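# Four arms bridge sticks to rest block over well

## Task

Four desks surround a square well that has nothing under it but the floor; the well's centre is at scene x = 0, y = 0 and its edges are parallel to x and y. Approximate arm feet (metres) and facing (degrees counter-clockwise from +x): arm1 at (+0.22, +0.56, +0.72) facing -90; arm2 at (-0.52, +0.50, +0.72) facing -90; arm3 at (-0.22, -0.56, +0.72) facing +90; arm4 at (+0.52, -0.50, +0.72) facing +90. No single wooden stick spans the well. Get the wooden block to rest with its centre over the well's middle; the block and sticks are allowed to overhang the well, and any number of arms may help. It only counts if the arrangement holds up by itself with no robot supporting it, and at the end every gripper must be open and the arms moved away.

## Robot and tools

Robots: four identical Kinova Gen3 arms named arm1, arm2, arm3 and arm4. Each has seven revolute joints, a Robotiq 2F-85 two-finger gripper and a wrist camera. The hand reaches roughly 1.0 m from the joint-1 axis when fully extended. The paths between postures can sweep wide, and joints in one action begin together but may finish at different moments. Joint speed and acceleration are capped; a big move may still be underway when the result returns.

Frame: one shared scene frame, origin on the floor, +z upward, well centre at x=0, y=0. The hand point is midway between the fingertips; its z axis runs along the fingers and its y axis is the closing direction. Calls never take Cartesian poses, only joint values.

execute_actions: argument "actions" is a list holding either one action or nothing. An action is an object keyed by arm name; each arm entry contains "joints", an object mapping joint names to absolute targets (not offsets from the current position). Names and ranges: joint1_rad -69.115 to 69.115 (rotates whole arm about its foot; positive is clockwise viewed from above; 0 points the arm the way its foot faces); joint2_rad -2.249 to 2.249 (shoulder; 0 is upright, positive leans forward); joint3_rad -69.115 to 69.115 (twist of upper arm); joint4_rad -2.579 to 2.579 (elbow; 0 is straight, positive bends the same way positive joint2 tips when joint3 is 0); joint5_rad -69.115 to 69.115 (forearm twist); joint6_rad -2.099 to 2.099 (wrist bend; 0 in line, positive bends like positive joint4 when joint5 is 0); joint7_rad -69.115 to 69.115 (hand roll, positive is counter-clockwise looking from behind the hand). Joints are in radians, tolerance ±0.01. gripper_m is fingertip gap in metres, 0 to 0.085, tolerance ±0.003. Any arm or joint may be omitted, but an omitted one may keep pushing toward its previous target. One action runs at most 15 s. Optional "cameras": list from arm1_cam_wrist, arm2_cam_wrist, arm3_cam_wrist, arm4_cam_wrist, cam_high, or all; omitted, null or ["all"] gives every camera, [] gives none. An unknown key, camera name or out-of-range number rejects the whole call and nothing moves. An empty actions list just reports state and images.

wait: "seconds" from 0 to 10; nothing new is commanded, the simulation continues, and it returns the same report as an empty action.

zoom_image: "camera" (one of the five names) and "region" [x0, y0, x1, y1] in pixels of that camera's latest full image, top-left is (0,0), at most 504 by 504. Gives a finer view.

finished_scene: "scene" is the number of the scene being closed (1 or 2). It is irreversible; the robots first hold the last command, and the result reports success and gives the next task. Sending a reply without any tool call ends everything.

Results: each robot's state, including joint_positions, plus images listed in order by the "pictures" line. joint_status tells how each commanded motion ended: "done" (may sit slightly off target; resending the same target does nothing), "off_target" (stopped short and may still push), "contact_stop" or "time_out" (target dropped, joint holds where it stopped). "joint command not followed", usually with a "cause:" line, means a built-in collision check held back that arm's joint targets (its gripper target still executes); affected joints read "not_followed" and the arm may retry them with later actions until new passing targets arrive or the path clears. Calls with no action never show this line. on_its_own lists movement not commanded by this call. If a result reports a stop, the remaining execute_actions, wait and finished_scene calls in that same reply are skipped.

Torque fault: when contact torque reaches a joint's load limit (joints 1-4: 46.9 N m, joints 5-7: 29.5 N m, held weight included), that arm and its gripper freeze for 10 s, skip the rest of the call, and hold position until given new targets. Motor heat: carrying load warms motors, even while you are thinking; a MOTOR HOT line appears from 60 °C, and at 75 °C the arm brakes weakly and sinks, shown as an OVER-TEMPERATURE FAULT, with unfinished keys reading "limit_stop_at_motor_heat"; resend those targets afterwards.

Cautions: the arms do not halt on contact and can press hard. Hard presses between robots end the run, and the collision check may act too late and ignores one arm's gripper or gripper housing against another arm. No state line reports robots touching; objects touching robots don't count. Arms do not wait for each other. Avoid dropping, slipping or slamming objects, and never knock anything out of the work area. Occasionally a loose object gets a brief push from outside. While you are composing a reply, the robots keep holding the last command.

Each tool is called after "Call:" as name([rows], argument=value, ...), one row to a line, values as JSON.

## Session

Call:
execute_actions(actions=[])

Scene clock: 0.00 s.
Motor temperatures (°C, as the motors report them): arm1=[30 26 24 26 36 33 38] | arm2=[32 26 26 30 32 36 38] | arm3=[26 26 25 27 36 34 39] | arm4=[30 31 28 26 35 37 47]
arm1.joint_positions: joint1_rad=+0.324 joint2_rad=-0.300 joint3_rad=-0.117 joint4_rad=+1.612 joint5_rad=+0.006 joint6_rad=+1.941 joint7_rad=+1.714 gripper_m=+0.085
arm1.joint_status: not commanded
arm1.hand: x=+0.1659 y=+0.4255 z=+1.2848 quat_wxyz=(+0.049, -0.736, -0.674, -0.034) (m; scene frame)
arm2.joint_positions: joint1_rad=+0.342 joint2_rad=-0.391 joint3_rad=-0.071 joint4_rad=+1.591 joint5_rad=-0.037 joint6_rad=+1.947 joint7_rad=+1.428 gripper_m=+0.085
arm2.joint_status: not commanded
arm2.hand: x=-0.5606 y=+0.3692 z=+1.2603 quat_wxyz=(+0.003, -0.822, -0.570, -0.010) (m; scene frame)
arm3.joint_positions: joint1_rad=+0.376 joint2_rad=-0.386 joint3_rad=-0.077 joint4_rad=+1.580 joint5_rad=-0.049 joint6_rad=+2.003 joint7_rad=+1.373 gripper_m=+0.085
arm3.joint_status: not commanded
arm3.hand: x=-0.1802 y=-0.4497 z=+1.2732 quat_wxyz=(+0.027, +0.531, -0.847, +0.013) (m; scene frame)
arm4.joint_positions: joint1_rad=+0.432 joint2_rad=-0.342 joint3_rad=-0.087 joint4_rad=+1.517 joint5_rad=-0.044 joint6_rad=+2.006 joint7_rad=+1.098 gripper_m=+0.085
arm4.joint_status: not commanded
arm4.hand: x=+0.5709 y=-0.3660 z=+1.2500 quat_wxyz=(+0.020, +0.375, -0.927, +0.020) (m; scene frame)
pictures: arm1_cam_wrist, arm2_cam_wrist, arm3_cam_wrist, arm4_cam_wrist, cam_high
Images, in order (width x height): arm1_cam_wrist 504x504, arm2_cam_wrist 504x504, arm3_cam_wrist 504x504, arm4_cam_wrist 504x504, cam_high 504x504.

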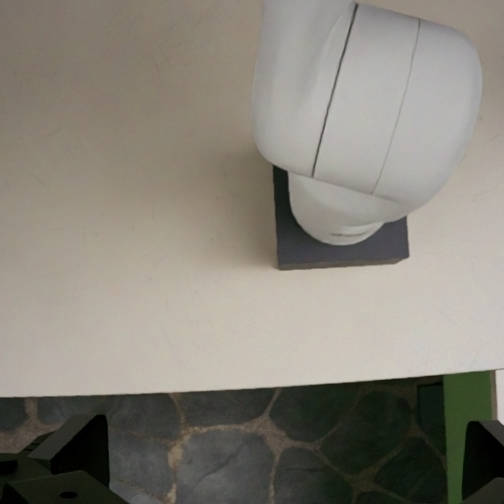

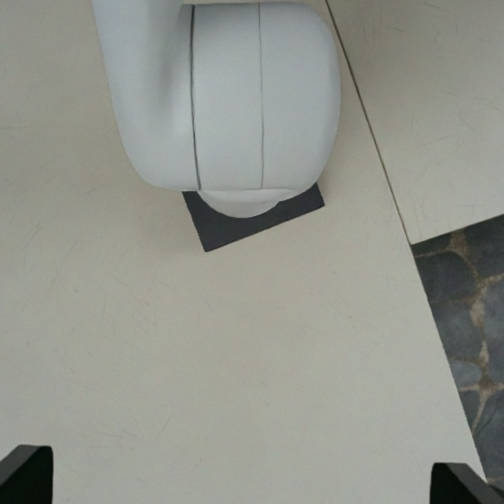

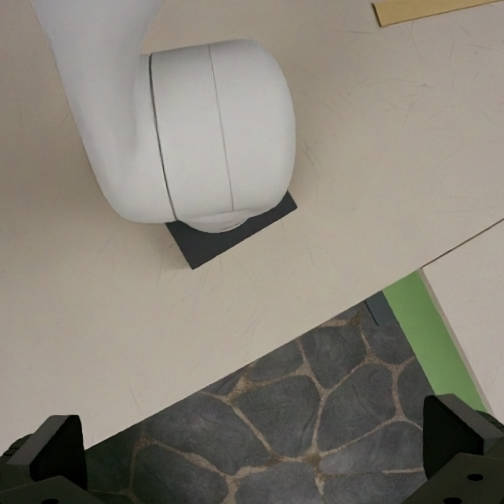

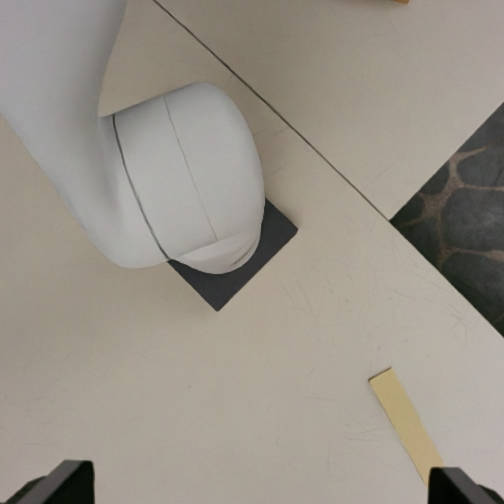

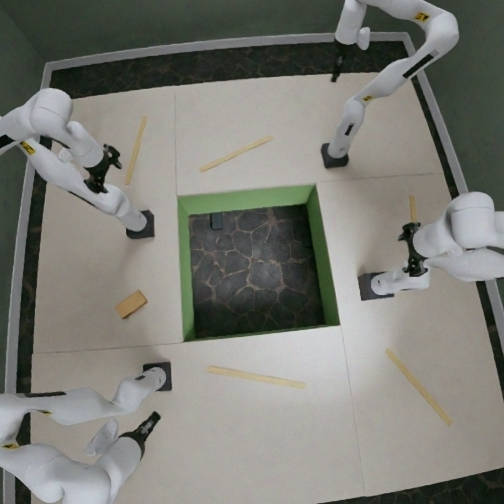

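Call:
zoom_image(camera="cam_high", region=[90, 90, 340, 340])

Call:
zoom_image(camera="cam_high", region=[180, 170, 480, 470])

Call:
execute_actions([
  {"arm1":{"joints":{"joint1_rad":0,"joint2_rad":0.2,"joint3_rad":0,"joint4_rad":1.2,"joint5_rad":0,"joint6_rad":1.74,"joint7_rad":1.57}},"arm2":{"joints":{"joint1_rad":0,"joint2_rad":0.2,"joint3_rad":0,"joint4_rad":1.2,"joint5_rad":0,"joint6_rad":1.74,"joint7_rad":1.57}},"arm3":{"joints":{"joint1_rad":0,"joint2_rad":0.2,"joint3_rad":0,"joint4_rad":1.2,"joint5_rad":0,"joint6_rad":1.74,"joint7_rad":1.57}},"arm4":{"joints":{"joint1_rad":0,"joint2_rad":0.2,"joint3_rad":0,"joint4_rad":1.2,"joint5_rad":0,"joint6_rad":1.74,"joint7_rad":1.57}}},
])

Region (90, 90, 340, 340) of cam_high's 504x504 image, scaled by 2.016, with more detail than that image has.

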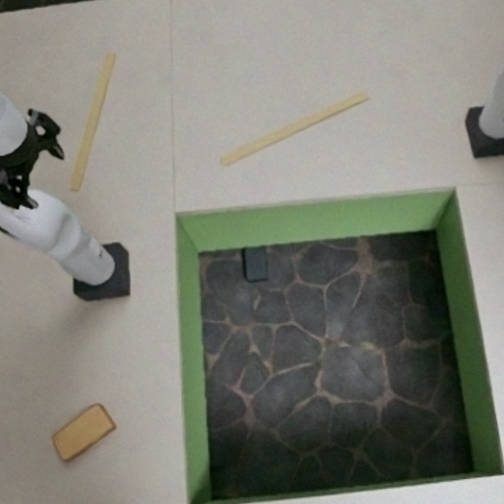

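Region (180, 170, 480, 470) of cam_high's 504x504 image, scaled by 1.680, with more detail than that image has.

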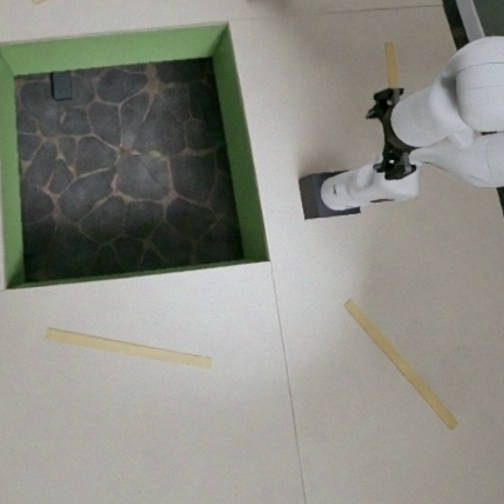

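Scene clock: 2.50 s.
Motor temperatures (°C, as the motors report them): arm1=[30 26 24 26 36 33 38] | arm2=[32 26 26 30 32 36 38] | arm3=[26 26 25 27 36 34 39] | arm4=[30 31 28 26 35 37 47]
arm1.joint_positions: joint1_rad=+0.000 joint2_rad=+0.200 joint3_rad=+0.000 joint4_rad=+1.200 joint5_rad=+0.000 joint6_rad=+1.740 joint7_rad=+1.570 gripper_m=+0.085
arm1.joint_status: all done
arm1.hand: x=+0.1875 y=+0.1675 z=+1.2666 quat_wxyz=(+0.000, -0.713, -0.702, +0.002) (m; scene frame)
arm2.joint_positions: joint1_rad=+0.000 joint2_rad=+0.200 joint3_rad=+0.000 joint4_rad=+1.200 joint5_rad=+0.000 joint6_rad=+1.740 joint7_rad=+1.570 gripper_m=+0.085
arm2.joint_status: all done
arm2.hand: x=-0.5284 y=+0.1000 z=+1.2198 quat_wxyz=(+0.002, -0.691, -0.723, -0.006) (m; scene frame)
arm3.joint_positions: joint1_rad=+0.000 joint2_rad=+0.200 joint3_rad=+0.000 joint4_rad=+1.200 joint5_rad=+0.000 joint6_rad=+1.740 joint7_rad=+1.570 gripper_m=+0.085
arm3.joint_status: all done
arm3.hand: x=-0.2047 y=-0.1655 z=+1.2330 quat_wxyz=(+0.000, +0.718, -0.696, -0.001) (m; scene frame)
arm4.joint_positions: joint1_rad=+0.000 joint2_rad=+0.200 joint3_rad=+0.000 joint4_rad=+1.200 joint5_rad=+0.000 joint6_rad=+1.740 joint7_rad=+1.570 gripper_m=+0.085
arm4.joint_status: all done
arm4.hand: x=+0.5424 y=-0.0987 z=+1.1935 quat_wxyz=(+0.005, +0.708, -0.706, +0.006) (m; scene frame)
pictures: arm1_cam_wrist, arm2_cam_wrist, arm3_cam_wrist, arm4_cam_wrist, cam_high
Images, in order (width x height): arm1_cam_wrist 504x504, arm2_cam_wrist 504x504, arm3_cam_wrist 504x504, arm4_cam_wrist 504x504, cam_high 504x504.

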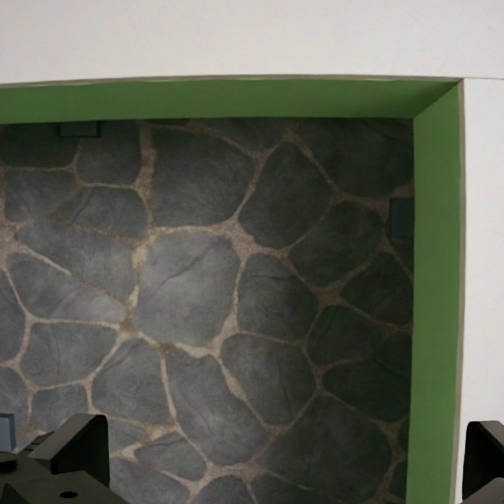

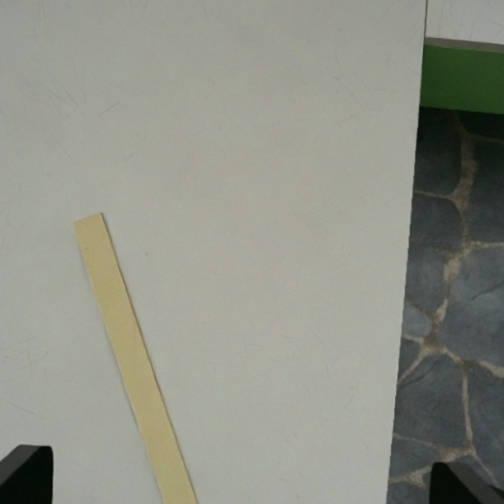

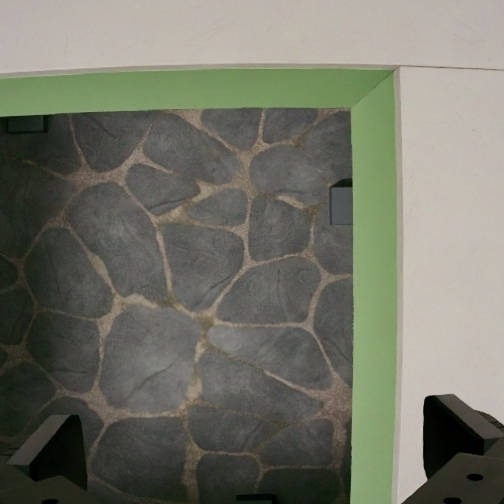

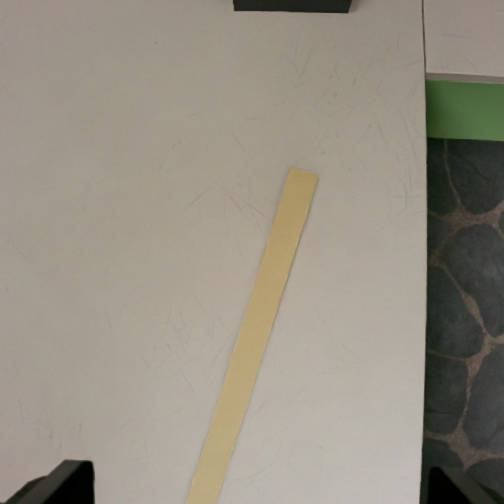

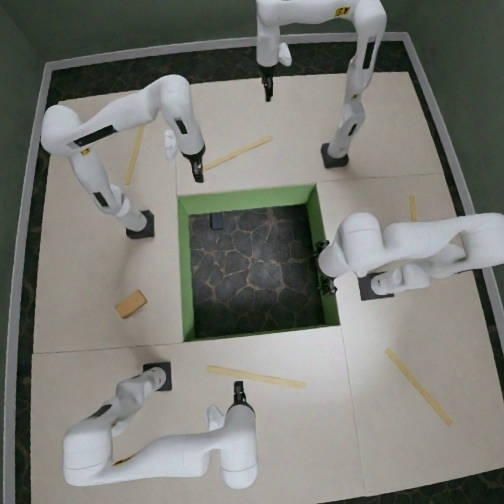

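Call:
execute_actions([
  {"arm1":{"joints":{"joint1_rad":-1.85,"joint2_rad":0.57,"joint4_rad":1.943,"joint6_rad":0.628,"joint7_rad":4.99}},"arm2":{"joints":{"joint1_rad":0.08,"joint2_rad":0.878,"joint4_rad":1.095,"joint6_rad":1.169,"joint7_rad":1.95}},"arm3":{"joints":{"joint1_rad":-1.73,"joint2_rad":0.479,"joint4_rad":1.964,"joint6_rad":0.699,"joint7_rad":4.27}},"arm4":{"joints":{"joint1_rad":0.087,"joint2_rad":0.691,"joint4_rad":1.386,"joint6_rad":1.065,"joint7_rad":1.395}}},
])

Scene clock: 7.97 s.
Motor temperatures (°C, as the motors report them): arm1=[30 26 24 26 36 33 38] | arm2=[32 26 26 30 32 36 38] | arm3=[26 26 25 27 36 34 39] | arm4=[30 31 28 26 35 37 47]
arm1.joint_positions: joint1_rad=-1.850 joint2_rad=+0.570 joint3_rad=+0.000 joint4_rad=+1.943 joint5_rad=+0.000 joint6_rad=+0.628 joint7_rad=+4.990 gripper_m=+0.085
arm1.joint_status: all done
arm1.hand: x=+0.6215 y=+0.6438 z=+0.8985 quat_wxyz=(+0.001, +0.964, +0.268, -0.001) (m; scene frame)
arm2.joint_positions: joint1_rad=+0.080 joint2_rad=+0.878 joint3_rad=+0.000 joint4_rad=+1.095 joint5_rad=+0.000 joint6_rad=+1.169 joint7_rad=+1.950 gripper_m=+0.085
arm2.joint_status: all done
arm2.hand: x=-0.5655 y=-0.1132 z=+0.8968 quat_wxyz=(+0.002, -0.575, -0.818, -0.007) (m; scene frame)
arm3.joint_positions: joint1_rad=-1.730 joint2_rad=+0.479 joint3_rad=+0.000 joint4_rad=+1.964 joint5_rad=+0.000 joint6_rad=+0.699 joint7_rad=+4.270 gripper_m=+0.085
arm3.joint_status: all done
arm3.hand: x=-0.6103 y=-0.6113 z=+0.9003 quat_wxyz=(+0.000, +0.125, +0.992, +0.000) (m; scene frame)
arm4.joint_positions: joint1_rad=+0.087 joint2_rad=+0.691 joint3_rad=+0.000 joint4_rad=+1.386 joint5_rad=+0.000 joint6_rad=+1.065 joint7_rad=+1.395 gripper_m=+0.085
arm4.joint_status: all done
arm4.hand: x=+0.5894 y=+0.0414 z=+0.8972 quat_wxyz=(+0.004, +0.610, -0.792, +0.007) (m; scene frame)
pictures: arm1_cam_wrist, arm2_cam_wrist, arm3_cam_wrist, arm4_cam_wrist, cam_high
Images, in order (width x height): arm1_cam_wrist 504x504, arm2_cam_wrist 504x504, arm3_cam_wrist 504x504, arm4_cam_wrist 504x504, cam_high 504x504.

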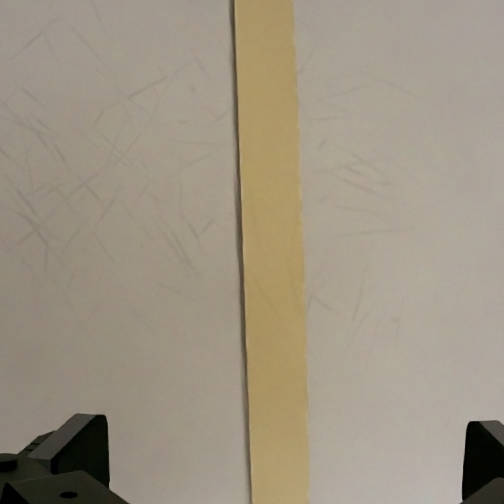

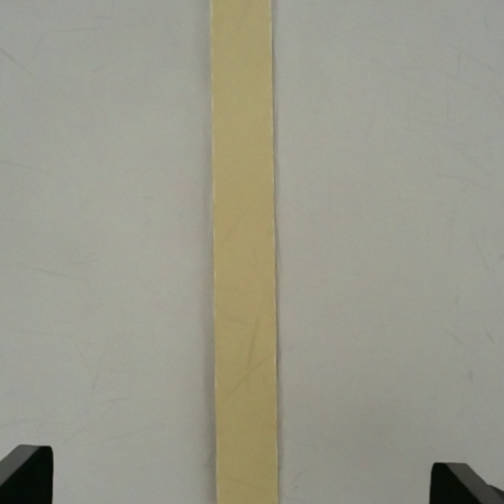

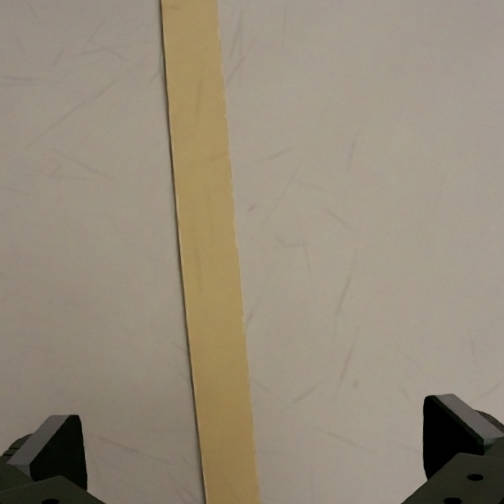

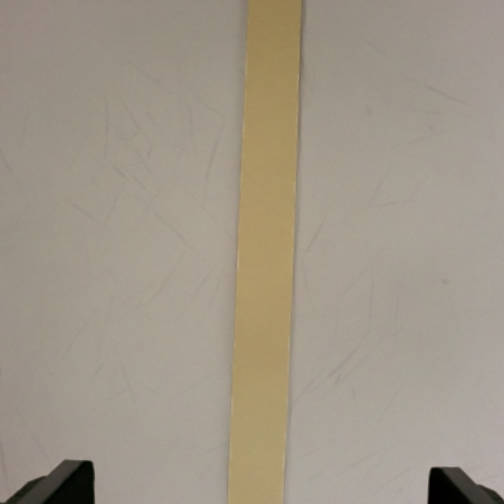

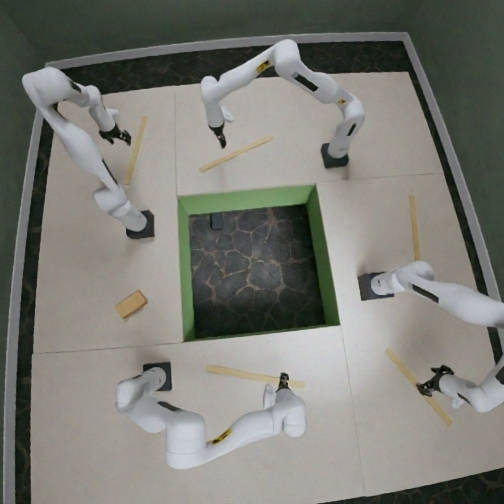

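Call:
execute_actions([
  {"arm1":{"joints":{"joint2_rad":0.931,"joint4_rad":1.972,"joint6_rad":0.239,"joint7_rad":5.02,"gripper_m":0.055}},"arm2":{"joints":{"joint2_rad":1.084,"joint4_rad":1.1835,"joint6_rad":0.874,"gripper_m":0.055}},"arm3":{"joints":{"joint1_rad":-1.75,"joint2_rad":0.839,"joint4_rad":2.036,"joint6_rad":0.267,"joint7_rad":4.30,"gripper_m":0.055}},"arm4":{"joints":{"joint2_rad":0.917,"joint4_rad":1.4974,"joint6_rad":0.727,"joint7_rad":1.37,"gripper_m":0.055}}},
])

Call:
zoom_image(camera="cam_high", region=[190, 120, 290, 200])

Scene clock: 10.10 s.
Motor temperatures (°C, as the motors report them): arm1=[30 26 24 26 36 33 38] | arm2=[32 26 26 30 32 36 38] | arm3=[26 26 25 27 36 34 39] | arm4=[30 31 28 26 35 37 47]
arm1.joint_positions: joint1_rad=-1.850 joint2_rad=+0.931 joint3_rad=+0.000 joint4_rad=+1.972 joint5_rad=+0.000 joint6_rad=+0.239 joint7_rad=+5.020 gripper_m=+0.055
arm1.joint_status: all done
arm1.hand: x=+0.6207 y=+0.6434 z=+0.7443 quat_wxyz=(+0.001, +0.959, +0.282, -0.002) (m; scene frame)
arm2.joint_positions: joint1_rad=+0.080 joint2_rad=+1.084 joint3_rad=+0.000 joint4_rad=+1.183 joint5_rad=+0.000 joint6_rad=+0.874 joint7_rad=+1.950 gripper_m=+0.055
arm2.joint_status: all done
arm2.hand: x=-0.5648 y=-0.1114 z=+0.7462 quat_wxyz=(+0.002, -0.575, -0.818, -0.006) (m; scene frame)
arm3.joint_positions: joint1_rad=-1.750 joint2_rad=+0.839 joint3_rad=+0.000 joint4_rad=+2.036 joint5_rad=+0.000 joint6_rad=+0.267 joint7_rad=+4.300 gripper_m=+0.055
arm3.joint_status: all done
arm3.hand: x=-0.6092 y=-0.6191 z=+0.7456 quat_wxyz=(+0.000, +0.100, +0.995, +0.000) (m; scene frame)
arm4.joint_positions: joint1_rad=+0.087 joint2_rad=+0.917 joint3_rad=+0.000 joint4_rad=+1.497 joint5_rad=+0.000 joint6_rad=+0.727 joint7_rad=+1.370 gripper_m=+0.055
arm4.joint_status: all done
arm4.hand: x=+0.5898 y=+0.0389 z=+0.7464 quat_wxyz=(+0.004, +0.600, -0.800, +0.007) (m; scene frame)
pictures: arm1_cam_wrist, arm2_cam_wrist, arm3_cam_wrist, arm4_cam_wrist, cam_high
Images, in order (width x height): arm1_cam_wrist 504x504, arm2_cam_wrist 504x504, arm3_cam_wrist 504x504, arm4_cam_wrist 504x504, cam_high 504x504.

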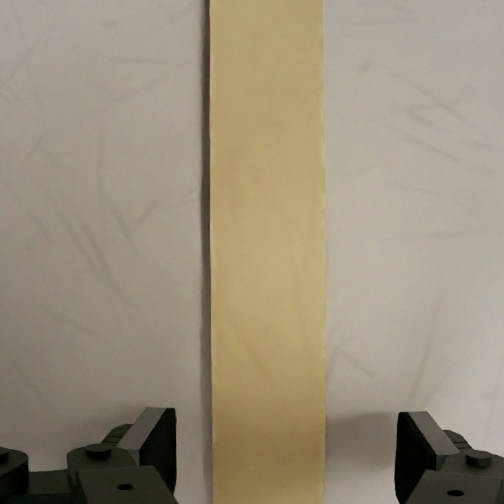

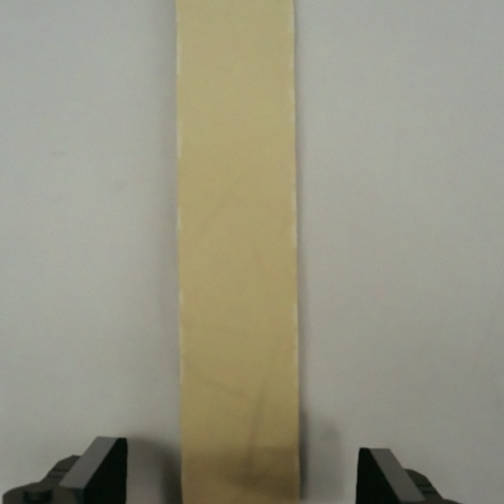

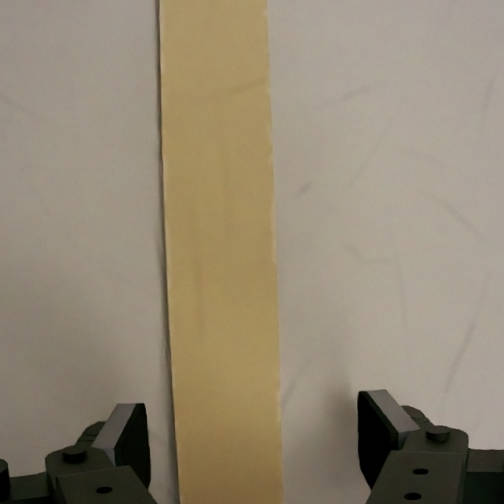

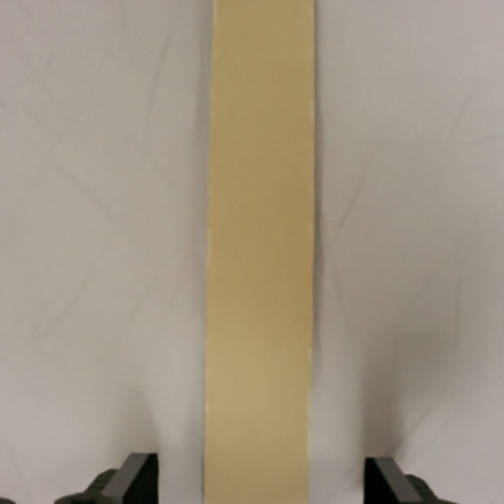

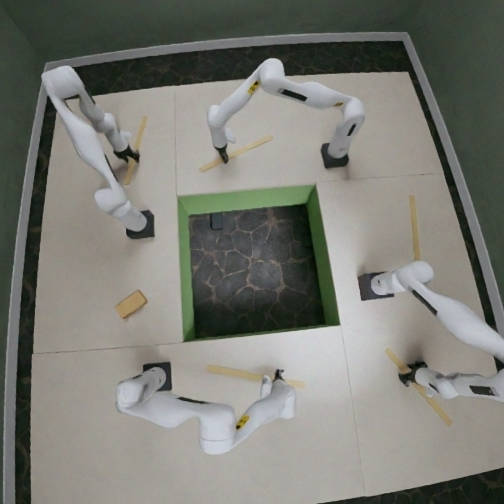

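Region (190, 120, 290, 200) of cam_high's 504x504 image, scaled by 5.040, with more detail than that image has; it fills the top 403 rows of this view, and the rest is white.

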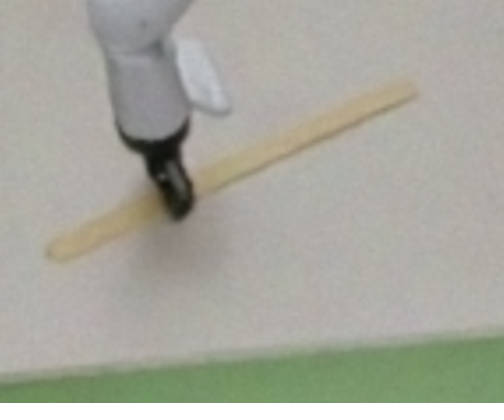

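Call:
execute_actions([
  {"arm1":{"joints":{"joint1_rad":-1.862,"joint2_rad":0.954,"joint6_rad":0.216,"gripper_m":0.045}},"arm2":{"joints":{"joint2_rad":1.102,"joint6_rad":0.856,"gripper_m":0.045}},"arm3":{"joints":{"joint1_rad":-1.765,"joint2_rad":0.866,"joint6_rad":0.24,"gripper_m":0.045}},"arm4":{"joints":{"joint2_rad":0.938,"joint6_rad":0.706,"gripper_m":0.045}}},
], cameras=[])

Call:
execute_actions([
  {"arm1":{"joints":{"gripper_m":0.015}},"arm2":{"joints":{"gripper_m":0.015}},"arm3":{"joints":{"gripper_m":0.015}},"arm4":{"joints":{"gripper_m":0.015}}},
], cameras=["arm1_cam_wrist","arm3_cam_wrist"])

Scene clock: 11.00 s.
Motor temperatures (°C, as the motors report them): arm1=[30 26 24 26 36 33 38] | arm2=[32 26 26 30 32 36 38] | arm3=[26 26 25 27 36 34 39] | arm4=[30 31 28 26 35 37 47]
arm1.joint_positions: joint1_rad=-1.862 joint2_rad=+0.952 joint3_rad=+0.000 joint4_rad=+1.972 joint5_rad=+0.000 joint6_rad=+0.217 joint7_rad=+5.020 gripper_m=+0.045
arm1.joint_status: all done
arm1.hand: x=+0.6188 y=+0.6476 z=+0.7358 quat_wxyz=(+0.001, +0.958, +0.288, -0.001) (m; scene frame)
arm2.joint_positions: joint1_rad=+0.080 joint2_rad=+1.096 joint3_rad=+0.001 joint4_rad=+1.182 joint5_rad=+0.000 joint6_rad=+0.857 joint7_rad=+1.950 gripper_m=+0.045
arm2.joint_status: all done
arm2.hand: x=-0.5655 y=-0.1134 z=+0.7389 quat_wxyz=(+0.000, -0.575, -0.818, -0.004) (m; scene frame)
arm3.joint_positions: joint1_rad=-1.765 joint2_rad=+0.864 joint3_rad=+0.000 joint4_rad=+2.036 joint5_rad=+0.000 joint6_rad=+0.241 joint7_rad=+4.300 gripper_m=+0.045
arm3.joint_status: all done
arm3.hand: x=-0.6078 y=-0.6245 z=+0.7357 quat_wxyz=(-0.001, +0.093, +0.996, +0.000) (m; scene frame)
arm4.joint_positions: joint1_rad=+0.087 joint2_rad=+0.931 joint3_rad=+0.000 joint4_rad=+1.496 joint5_rad=+0.000 joint6_rad=+0.707 joint7_rad=+1.370 gripper_m=+0.045
arm4.joint_status: all done
arm4.hand: x=+0.5894 y=+0.0415 z=+0.7390 quat_wxyz=(+0.002, +0.600, -0.800, +0.005) (m; scene frame)
pictures: none
No camera images: the call's "cameras" was empty. Leave "cameras" out to get every camera's image.

Scene clock: 11.73 s.
Motor temperatures (°C, as the motors report them): arm1=[30 26 24 26 36 33 38] | arm2=[32 26 26 30 32 36 38] | arm3=[26 26 25 27 36 34 39] | arm4=[30 31 28 26 35 37 47]
arm1.joint_positions: joint1_rad=-1.863 joint2_rad=+0.946 joint3_rad=-0.001 joint4_rad=+1.972 joint5_rad=+0.000 joint6_rad=+0.217 joint7_rad=+5.020 gripper_m=+0.024
arm1.joint_status: gripper_m off_target (ended at +0.024, target +0.015)
arm1.hand: x=+0.6205 y=+0.6490 z=+0.7381 quat_wxyz=(+0.000, +0.958, +0.288, +0.001) (m; scene frame)
arm2.joint_positions: joint1_rad=+0.081 joint2_rad=+1.093 joint3_rad=+0.001 joint4_rad=+1.180 joint5_rad=+0.001 joint6_rad=+0.856 joint7_rad=+1.950 gripper_m=+0.024
arm2.joint_status: gripper_m off_target (ended at +0.024, target +0.015)
arm2.hand: x=-0.5660 y=-0.1154 z=+0.7412 quat_wxyz=(-0.001, -0.575, -0.818, -0.001) (m; scene frame)
arm3.joint_positions: joint1_rad=-1.764 joint2_rad=+0.858 joint3_rad=+0.002 joint4_rad=+2.036 joint5_rad=+0.000 joint6_rad=+0.242 joint7_rad=+4.300 gripper_m=+0.024
arm3.joint_status: gripper_m off_target (ended at +0.024, target +0.015)
arm3.hand: x=-0.6095 y=-0.6238 z=+0.7380 quat_wxyz=(-0.003, +0.093, +0.996, +0.000) (m; scene frame)
arm4.joint_positions: joint1_rad=+0.085 joint2_rad=+0.928 joint3_rad=-0.002 joint4_rad=+1.494 joint5_rad=-0.001 joint6_rad=+0.707 joint7_rad=+1.370 gripper_m=+0.024
arm4.joint_status: gripper_m off_target (ended at +0.024, target +0.015)
arm4.hand: x=+0.5880 y=+0.0441 z=+0.7412 quat_wxyz=(+0.001, +0.601, -0.799, +0.002) (m; scene frame)
pictures: arm1_cam_wrist, arm3_cam_wrist
Images, in order (width x height): arm1_cam_wrist 504x504, arm3_cam_wrist 504x504.

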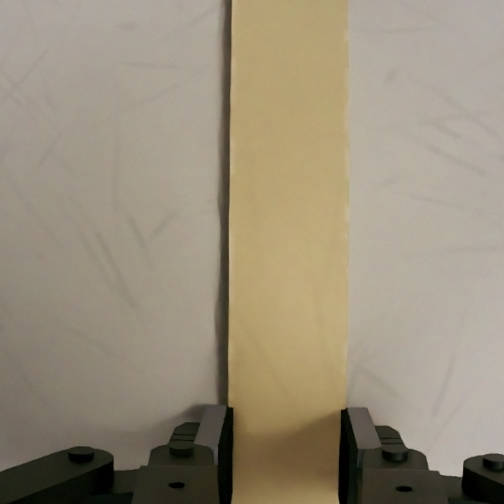

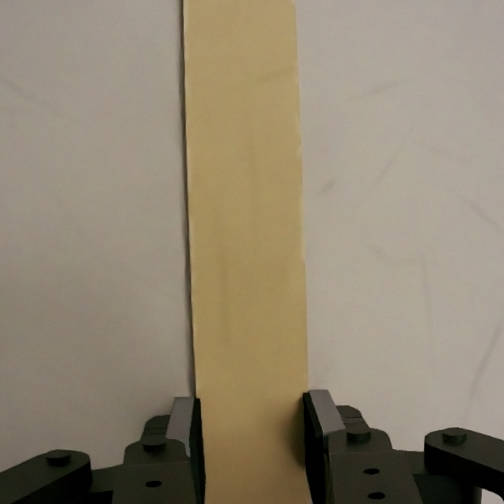

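Call:
execute_actions([
  {"arm1":{"joints":{"joint2_rad":0.75,"joint6_rad":0.42}},"arm3":{"joints":{"joint2_rad":0.66,"joint6_rad":0.44}},"arm2":{"joints":{"joint1_rad":-0.351,"joint2_rad":0.51,"joint4_rad":1.55,"joint6_rad":1.08,"joint7_rad":-0.4}},"arm4":{"joints":{"joint1_rad":-0.394,"joint2_rad":0.49,"joint4_rad":1.55,"joint6_rad":1.10,"joint7_rad":-0.4}}},
], cameras=["cam_high"])

Call:
execute_actions([
  {"arm1":{"joints":{"joint1_rad":0.593,"joint2_rad":0.836,"joint4_rad":2.45,"joint5_rad":0.31,"joint6_rad":-0.2815,"joint7_rad":5.01}},"arm3":{"joints":{"joint1_rad":0.637,"joint2_rad":0.71,"joint4_rad":2.457,"joint5_rad":0.521,"joint6_rad":-0.171,"joint7_rad":4.797}}},
], cameras=["cam_high"])

Scene clock: 16.30 s.
Motor temperatures (°C, as the motors report them): arm1=[30 26 24 26 36 33 38] | arm2=[32 26 26 30 32 36 38] | arm3=[26 26 25 27 36 34 39] | arm4=[30 31 28 26 35 37 47]
arm1.joint_positions: joint1_rad=-1.862 joint2_rad=+0.750 joint3_rad=+0.000 joint4_rad=+1.972 joint5_rad=+0.000 joint6_rad=+0.420 joint7_rad=+5.020 gripper_m=+0.024
arm1.joint_status: all done
arm1.hand: x=+0.6225 y=+0.6492 z=+0.8191 quat_wxyz=(+0.001, +0.958, +0.288, -0.002) (m; scene frame)
arm2.joint_positions: joint1_rad=-0.351 joint2_rad=+0.511 joint3_rad=+0.000 joint4_rad=+1.550 joint5_rad=+0.000 joint6_rad=+1.080 joint7_rad=-0.400 gripper_m=+0.024
arm2.joint_status: all done
arm2.hand: x=-0.3566 y=+0.0426 z=+0.9732 quat_wxyz=(+0.006, -1.000, +0.001, -0.003) (m; scene frame)
arm3.joint_positions: joint1_rad=-1.765 joint2_rad=+0.660 joint3_rad=+0.000 joint4_rad=+2.036 joint5_rad=+0.000 joint6_rad=+0.440 joint7_rad=+4.300 gripper_m=+0.024
arm3.joint_status: all done
arm3.hand: x=-0.6074 y=-0.6248 z=+0.8162 quat_wxyz=(-0.003, +0.092, +0.996, -0.001) (m; scene frame)
arm4.joint_positions: joint1_rad=-0.394 joint2_rad=+0.490 joint3_rad=+0.000 joint4_rad=+1.550 joint5_rad=+0.000 joint6_rad=+1.100 joint7_rad=-0.400 gripper_m=+0.024
arm4.joint_status: all done
arm4.hand: x=+0.3569 y=-0.0457 z=+0.9552 quat_wxyz=(-0.001, -0.001, -1.000, +0.008) (m; scene frame)
pictures: cam_high
Images, in order (width x height): cam_high 504x504.

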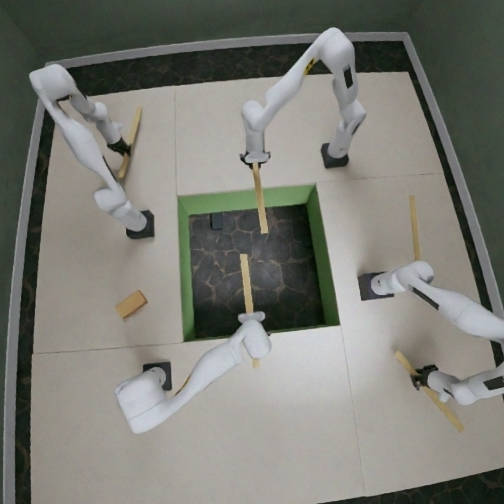

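Scene clock: 19.87 s.
Motor temperatures (°C, as the motors report them): arm1=[30 26 24 26 36 33 38] | arm2=[32 26 26 30 32 36 38] | arm3=[26 26 25 27 36 34 39] | arm4=[30 31 28 26 35 37 47]
arm1.joint_positions: joint1_rad=+0.593 joint2_rad=+0.836 joint3_rad=+0.000 joint4_rad=+2.450 joint5_rad=+0.310 joint6_rad=-0.281 joint7_rad=+5.010 gripper_m=+0.024
arm1.joint_status: all done
arm1.hand: x=+0.0438 y=+0.3083 z=+0.7753 quat_wxyz=(+0.055, +0.703, -0.707, +0.053) (m; scene frame)
arm2.joint_positions: joint1_rad=-0.351 joint2_rad=+0.510 joint3_rad=+0.000 joint4_rad=+1.550 joint5_rad=+0.000 joint6_rad=+1.080 joint7_rad=-0.400 gripper_m=+0.024
arm2.joint_status: not commanded
arm2.hand: x=-0.3565 y=+0.0426 z=+0.9733 quat_wxyz=(+0.006, -1.000, +0.001, -0.003) (m; scene frame)
arm3.joint_positions: joint1_rad=+0.637 joint2_rad=+0.710 joint3_rad=+0.000 joint4_rad=+2.457 joint5_rad=+0.521 joint6_rad=-0.171 joint7_rad=+4.797 gripper_m=+0.024
arm3.joint_status: all done
arm3.hand: x=-0.0454 y=-0.3085 z=+0.7752 quat_wxyz=(-0.053, +0.705, +0.705, +0.052) (m; scene frame)
arm4.joint_positions: joint1_rad=-0.394 joint2_rad=+0.490 joint3_rad=+0.000 joint4_rad=+1.550 joint5_rad=+0.000 joint6_rad=+1.100 joint7_rad=-0.400 gripper_m=+0.024
arm4.joint_status: not commanded
arm4.hand: x=+0.3569 y=-0.0457 z=+0.9552 quat_wxyz=(-0.001, -0.001, -1.000, +0.008) (m; scene frame)
pictures: cam_high
Images, in order (width x height): cam_high 504x504.

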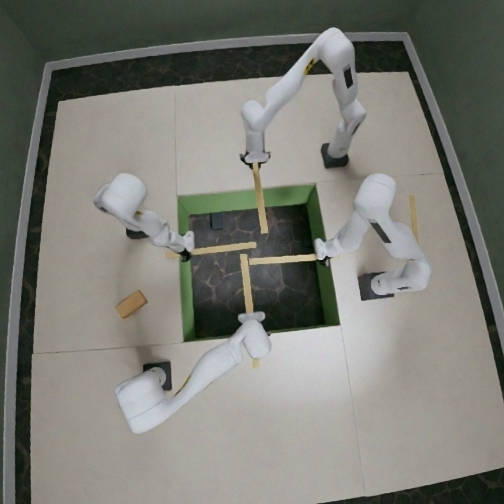

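Call:
execute_actions([
  {"arm2":{"joints":{"joint2_rad":0.832,"joint4_rad":1.731,"joint5_rad":-0.273,"joint6_rad":0.546,"joint7_rad":-0.16}},"arm4":{"joints":{"joint2_rad":0.781,"joint4_rad":1.724,"joint5_rad":-0.249,"joint6_rad":0.598,"joint7_rad":-0.19}}},
], cameras=["cam_high"])

Call:
zoom_image(camera="cam_high", region=[150, 160, 360, 370])

Scene clock: 21.53 s.
Motor temperatures (°C, as the motors report them): arm1=[30 26 24 26 36 33 38] | arm2=[32 26 26 30 32 36 38] | arm3=[26 26 25 27 36 34 39] | arm4=[30 32 28 26 35 37 47]
arm1.joint_positions: joint1_rad=+0.593 joint2_rad=+0.836 joint3_rad=+0.000 joint4_rad=+2.450 joint5_rad=+0.310 joint6_rad=-0.281 joint7_rad=+5.010 gripper_m=+0.024
arm1.joint_status: not commanded
arm1.hand: x=+0.0437 y=+0.3084 z=+0.7753 quat_wxyz=(+0.055, +0.703, -0.707, +0.053) (m; scene frame)
arm2.joint_positions: joint1_rad=-0.351 joint2_rad=+0.832 joint3_rad=+0.000 joint4_rad=+1.731 joint5_rad=-0.273 joint6_rad=+0.546 joint7_rad=-0.160 gripper_m=+0.024
arm2.joint_status: all done
arm2.hand: x=-0.3097 y=+0.0485 z=+0.7777 quat_wxyz=(+0.011, -0.997, -0.003, -0.077) (m; scene frame)
arm3.joint_positions: joint1_rad=+0.637 joint2_rad=+0.710 joint3_rad=+0.000 joint4_rad=+2.457 joint5_rad=+0.521 joint6_rad=-0.171 joint7_rad=+4.797 gripper_m=+0.024
arm3.joint_status: not commanded
arm3.hand: x=-0.0454 y=-0.3086 z=+0.7752 quat_wxyz=(-0.053, +0.705, +0.705, +0.052) (m; scene frame)
arm4.joint_positions: joint1_rad=-0.394 joint2_rad=+0.781 joint3_rad=+0.000 joint4_rad=+1.724 joint5_rad=-0.249 joint6_rad=+0.598 joint7_rad=-0.190 gripper_m=+0.024
arm4.joint_status: all done
arm4.hand: x=+0.3096 y=-0.0466 z=+0.7755 quat_wxyz=(+0.073, +0.002, -0.997, +0.011) (m; scene frame)
pictures: cam_high
Images, in order (width x height): cam_high 504x504.

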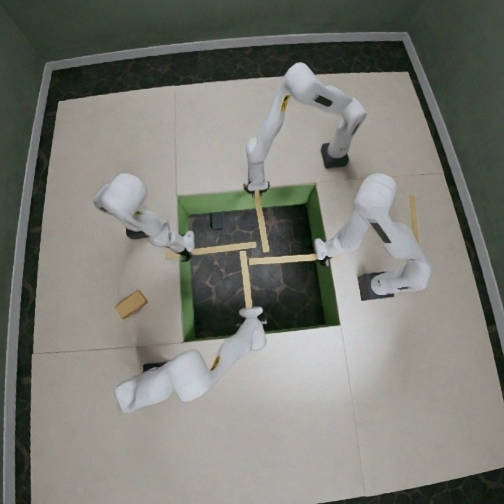

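Region (150, 160, 360, 370) of cam_high's 504x504 image, scaled by 2.400, with more detail than that image has.

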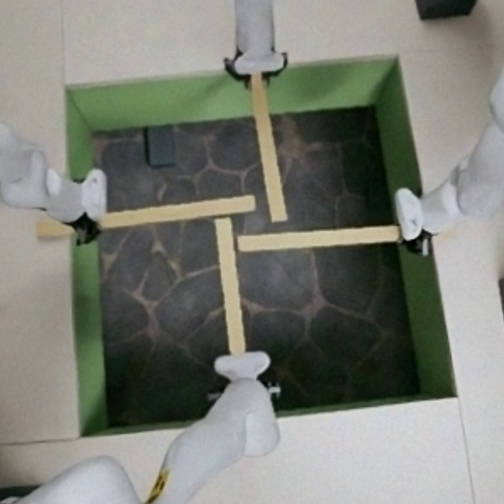

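Call:
zoom_image(camera="cam_high", region=[220, 225, 290, 285])

Call:
zoom_image(camera="cam_high", region=[390, 185, 440, 245])

Call:
execute_actions(actions=[], cameras=["arm1_cam_wrist","arm2_cam_wrist"])

Region (220, 225, 290, 285) of cam_high's 504x504 image, scaled by 7.200, with more detail than that image has; it fills the top 432 rows of this view, and the rest is white.

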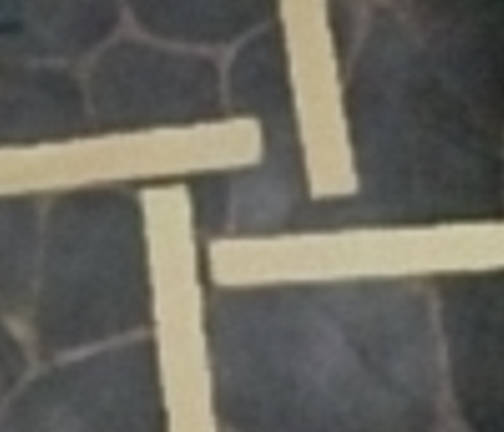

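Region (390, 185, 440, 245) of cam_high's 504x504 image, scaled by 8.400, with more detail than that image has.

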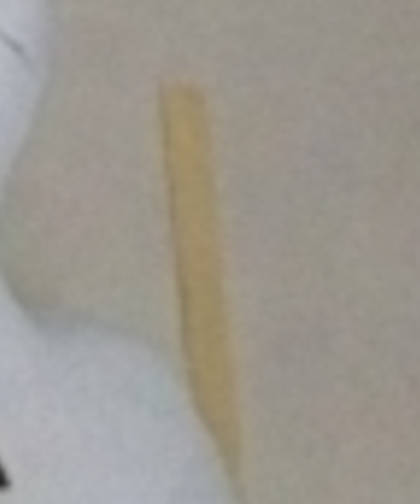

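Scene clock: 21.93 s.
Motor temperatures (°C, as the motors report them): arm1=[30 26 24 26 36 33 38] | arm2=[32 26 26 30 32 36 38] | arm3=[26 26 25 27 36 34 39] | arm4=[30 32 28 26 35 37 47]
arm1.joint_positions: joint1_rad=+0.593 joint2_rad=+0.836 joint3_rad=+0.000 joint4_rad=+2.450 joint5_rad=+0.310 joint6_rad=-0.281 joint7_rad=+5.010 gripper_m=+0.024
arm1.joint_status: not commanded
arm1.hand: x=+0.0437 y=+0.3084 z=+0.7753 quat_wxyz=(+0.055, +0.703, -0.707, +0.053) (m; scene frame)
arm2.joint_positions: joint1_rad=-0.351 joint2_rad=+0.832 joint3_rad=+0.000 joint4_rad=+1.731 joint5_rad=-0.273 joint6_rad=+0.546 joint7_rad=-0.160 gripper_m=+0.024
arm2.joint_status: all done
arm2.hand: x=-0.3097 y=+0.0485 z=+0.7776 quat_wxyz=(+0.011, -0.997, -0.003, -0.076) (m; scene frame)
arm3.joint_positions: joint1_rad=+0.637 joint2_rad=+0.710 joint3_rad=+0.000 joint4_rad=+2.457 joint5_rad=+0.521 joint6_rad=-0.171 joint7_rad=+4.797 gripper_m=+0.024
arm3.joint_status: not commanded
arm3.hand: x=-0.0454 y=-0.3086 z=+0.7752 quat_wxyz=(-0.053, +0.705, +0.705, +0.052) (m; scene frame)
arm4.joint_positions: joint1_rad=-0.394 joint2_rad=+0.781 joint3_rad=+0.000 joint4_rad=+1.724 joint5_rad=-0.249 joint6_rad=+0.598 joint7_rad=-0.190 gripper_m=+0.024
arm4.joint_status: all done
arm4.hand: x=+0.3096 y=-0.0466 z=+0.7755 quat_wxyz=(+0.073, +0.002, -0.997, +0.011) (m; scene frame)
pictures: arm1_cam_wrist, arm2_cam_wrist
Images, in order (width x height): arm1_cam_wrist 504x504, arm2_cam_wrist 504x504.

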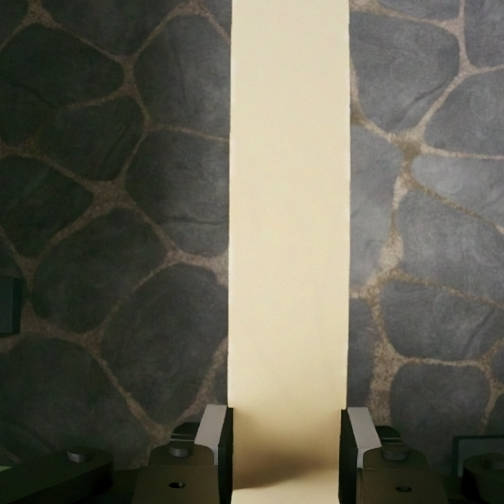

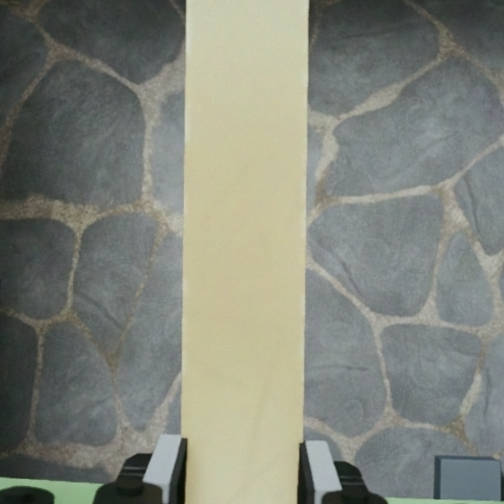

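Call:
execute_actions([
  {"arm1":{"joints":{"joint1_rad":0.524,"joint2_rad":0.815,"joint4_rad":2.391,"joint5_rad":0.38,"joint6_rad":-0.208,"joint7_rad":4.879}},"arm3":{"joints":{"joint1_rad":0.555,"joint2_rad":0.691,"joint4_rad":2.365,"joint5_rad":1.03,"joint6_rad":-0.0875,"joint7_rad":4.206}},"arm2":{"joints":{"joint1_rad":-0.435,"joint2_rad":0.858,"joint4_rad":1.632,"joint5_rad":-0.243,"joint6_rad":0.584,"joint7_rad":-0.279}},"arm4":{"joints":{"joint1_rad":-0.454,"joint2_rad":0.788,"joint4_rad":1.682,"joint5_rad":-0.243,"joint6_rad":0.603,"joint7_rad":-0.255}}},
], cameras=["cam_high"])

Call:
zoom_image(camera="cam_high", region=[150, 160, 360, 370])

Call:
zoom_image(camera="cam_high", region=[220, 225, 290, 285])

Scene clock: 23.97 s.
Motor temperatures (°C, as the motors report them): arm1=[30 26 24 26 36 33 38] | arm2=[32 26 26 30 32 36 38] | arm3=[26 26 25 27 36 34 39] | arm4=[30 32 28 26 35 37 47]
arm1.joint_positions: joint1_rad=+0.524 joint2_rad=+0.815 joint3_rad=+0.000 joint4_rad=+2.391 joint5_rad=+0.380 joint6_rad=-0.208 joint7_rad=+4.879 gripper_m=+0.024
arm1.joint_status: all done
arm1.hand: x=+0.0488 y=+0.2807 z=+0.7792 quat_wxyz=(+0.055, +0.707, -0.703, +0.052) (m; scene frame)
arm2.joint_positions: joint1_rad=-0.435 joint2_rad=+0.859 joint3_rad=+0.000 joint4_rad=+1.632 joint5_rad=-0.243 joint6_rad=+0.584 joint7_rad=-0.279 gripper_m=+0.024
arm2.joint_status: all done
arm2.hand: x=-0.2580 y=+0.0348 z=+0.7831 quat_wxyz=(+0.001, -0.997, -0.002, -0.080) (m; scene frame)
arm3.joint_positions: joint1_rad=+0.555 joint2_rad=+0.691 joint3_rad=+0.000 joint4_rad=+2.365 joint5_rad=+1.030 joint6_rad=-0.087 joint7_rad=+4.206 gripper_m=+0.024
arm3.joint_status: all done
arm3.hand: x=-0.0485 y=-0.2698 z=+0.7814 quat_wxyz=(-0.053, +0.703, +0.707, +0.053) (m; scene frame)
arm4.joint_positions: joint1_rad=-0.454 joint2_rad=+0.788 joint3_rad=+0.000 joint4_rad=+1.682 joint5_rad=-0.243 joint6_rad=+0.603 joint7_rad=-0.255 gripper_m=+0.024
arm4.joint_status: all done
arm4.hand: x=+0.2746 y=-0.0419 z=+0.7804 quat_wxyz=(+0.078, +0.003, -0.997, +0.002) (m; scene frame)
pictures: cam_high
Images, in order (width x height): cam_high 504x504.

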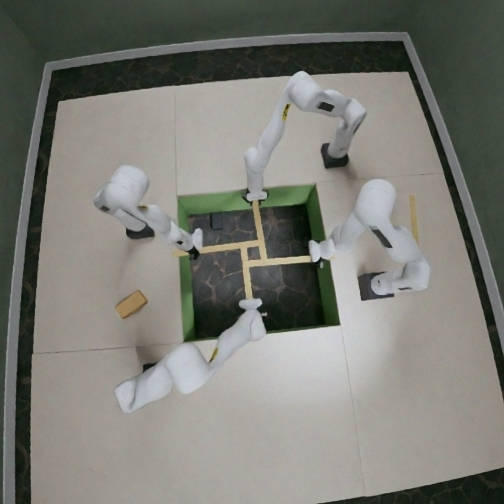

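Region (150, 160, 360, 370) of cam_high's 504x504 image, scaled by 2.400, with more detail than that image has.

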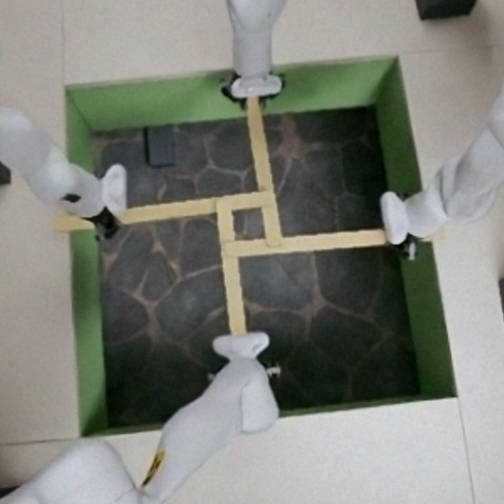

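Region (220, 225, 290, 285) of cam_high's 504x504 image, scaled by 7.200, with more detail than that image has; it fills the top 432 rows of this view, and the rest is white.

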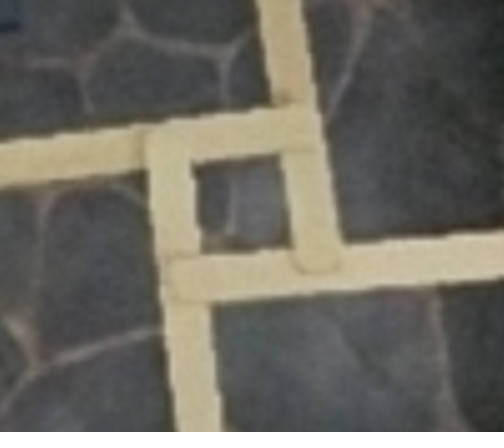

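Call:
execute_actions([
  {"arm1":{"joints":{"joint1_rad":0.506,"joint2_rad":0.878,"joint4_rad":2.359,"joint5_rad":0.293,"joint6_rad":-0.208,"joint7_rad":4.926}},"arm3":{"joints":{"joint1_rad":0.54,"joint2_rad":0.76,"joint4_rad":2.341,"joint5_rad":0.736,"joint6_rad":-0.086,"joint7_rad":4.481}},"arm2":{"joints":{"joint1_rad":-0.458,"joint2_rad":0.903,"joint4_rad":1.611,"joint5_rad":-0.179,"joint6_rad":0.568,"joint7_rad":-0.359}},"arm4":{"joints":{"joint1_rad":-0.47,"joint2_rad":0.831,"joint4_rad":1.675,"joint5_rad":-0.189,"joint6_rad":0.572,"joint7_rad":-0.317}}},
], cameras=["cam_high"])

Call:
zoom_image(camera="cam_high", region=[150, 160, 360, 370])

Scene clock: 25.60 s.
Motor temperatures (°C, as the motors report them): arm1=[30 26 24 26 36 33 38] | arm2=[32 26 26 30 32 36 38] | arm3=[26 26 25 27 36 34 39] | arm4=[30 32 28 26 35 37 47]
arm1.joint_positions: joint1_rad=+0.506 joint2_rad=+0.878 joint3_rad=+0.000 joint4_rad=+2.359 joint5_rad=+0.293 joint6_rad=-0.208 joint7_rad=+4.926 gripper_m=+0.024
arm1.joint_status: all done
arm1.hand: x=+0.0492 y=+0.2804 z=+0.7588 quat_wxyz=(+0.043, +0.700, -0.712, +0.042) (m; scene frame)
arm2.joint_positions: joint1_rad=-0.458 joint2_rad=+0.904 joint3_rad=+0.000 joint4_rad=+1.611 joint5_rad=-0.179 joint6_rad=+0.568 joint7_rad=-0.359 gripper_m=+0.024
arm2.joint_status: all done
arm2.hand: x=-0.2565 y=+0.0342 z=+0.7623 quat_wxyz=(+0.001, -0.998, +0.001, -0.060) (m; scene frame)
arm3.joint_positions: joint1_rad=+0.540 joint2_rad=+0.760 joint3_rad=+0.000 joint4_rad=+2.341 joint5_rad=+0.736 joint6_rad=-0.086 joint7_rad=+4.481 gripper_m=+0.024
arm3.joint_status: all done
arm3.hand: x=-0.0484 y=-0.2703 z=+0.7600 quat_wxyz=(-0.042, +0.706, +0.705, +0.042) (m; scene frame)
arm4.joint_positions: joint1_rad=-0.470 joint2_rad=+0.831 joint3_rad=+0.000 joint4_rad=+1.675 joint5_rad=-0.189 joint6_rad=+0.572 joint7_rad=-0.317 gripper_m=+0.024
arm4.joint_status: all done
arm4.hand: x=+0.2767 y=-0.0409 z=+0.7591 quat_wxyz=(+0.061, +0.000, -0.998, +0.000) (m; scene frame)
pictures: cam_high
Images, in order (width x height): cam_high 504x504.

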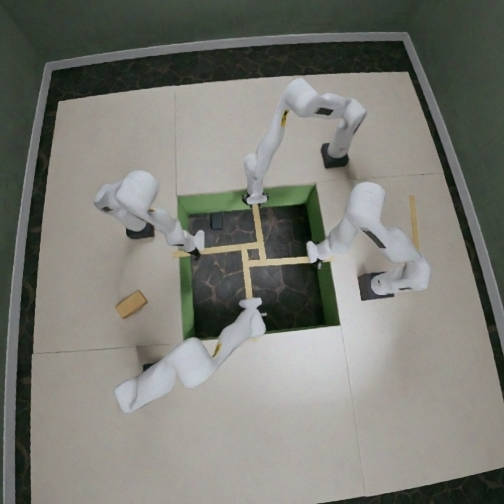

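Region (150, 160, 360, 370) of cam_high's 504x504 image, scaled by 2.400, with more detail than that image has.

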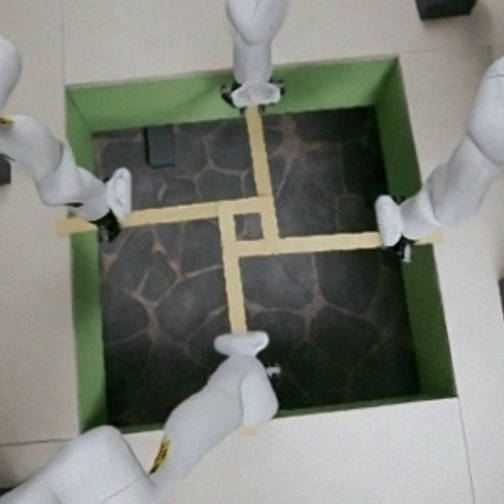

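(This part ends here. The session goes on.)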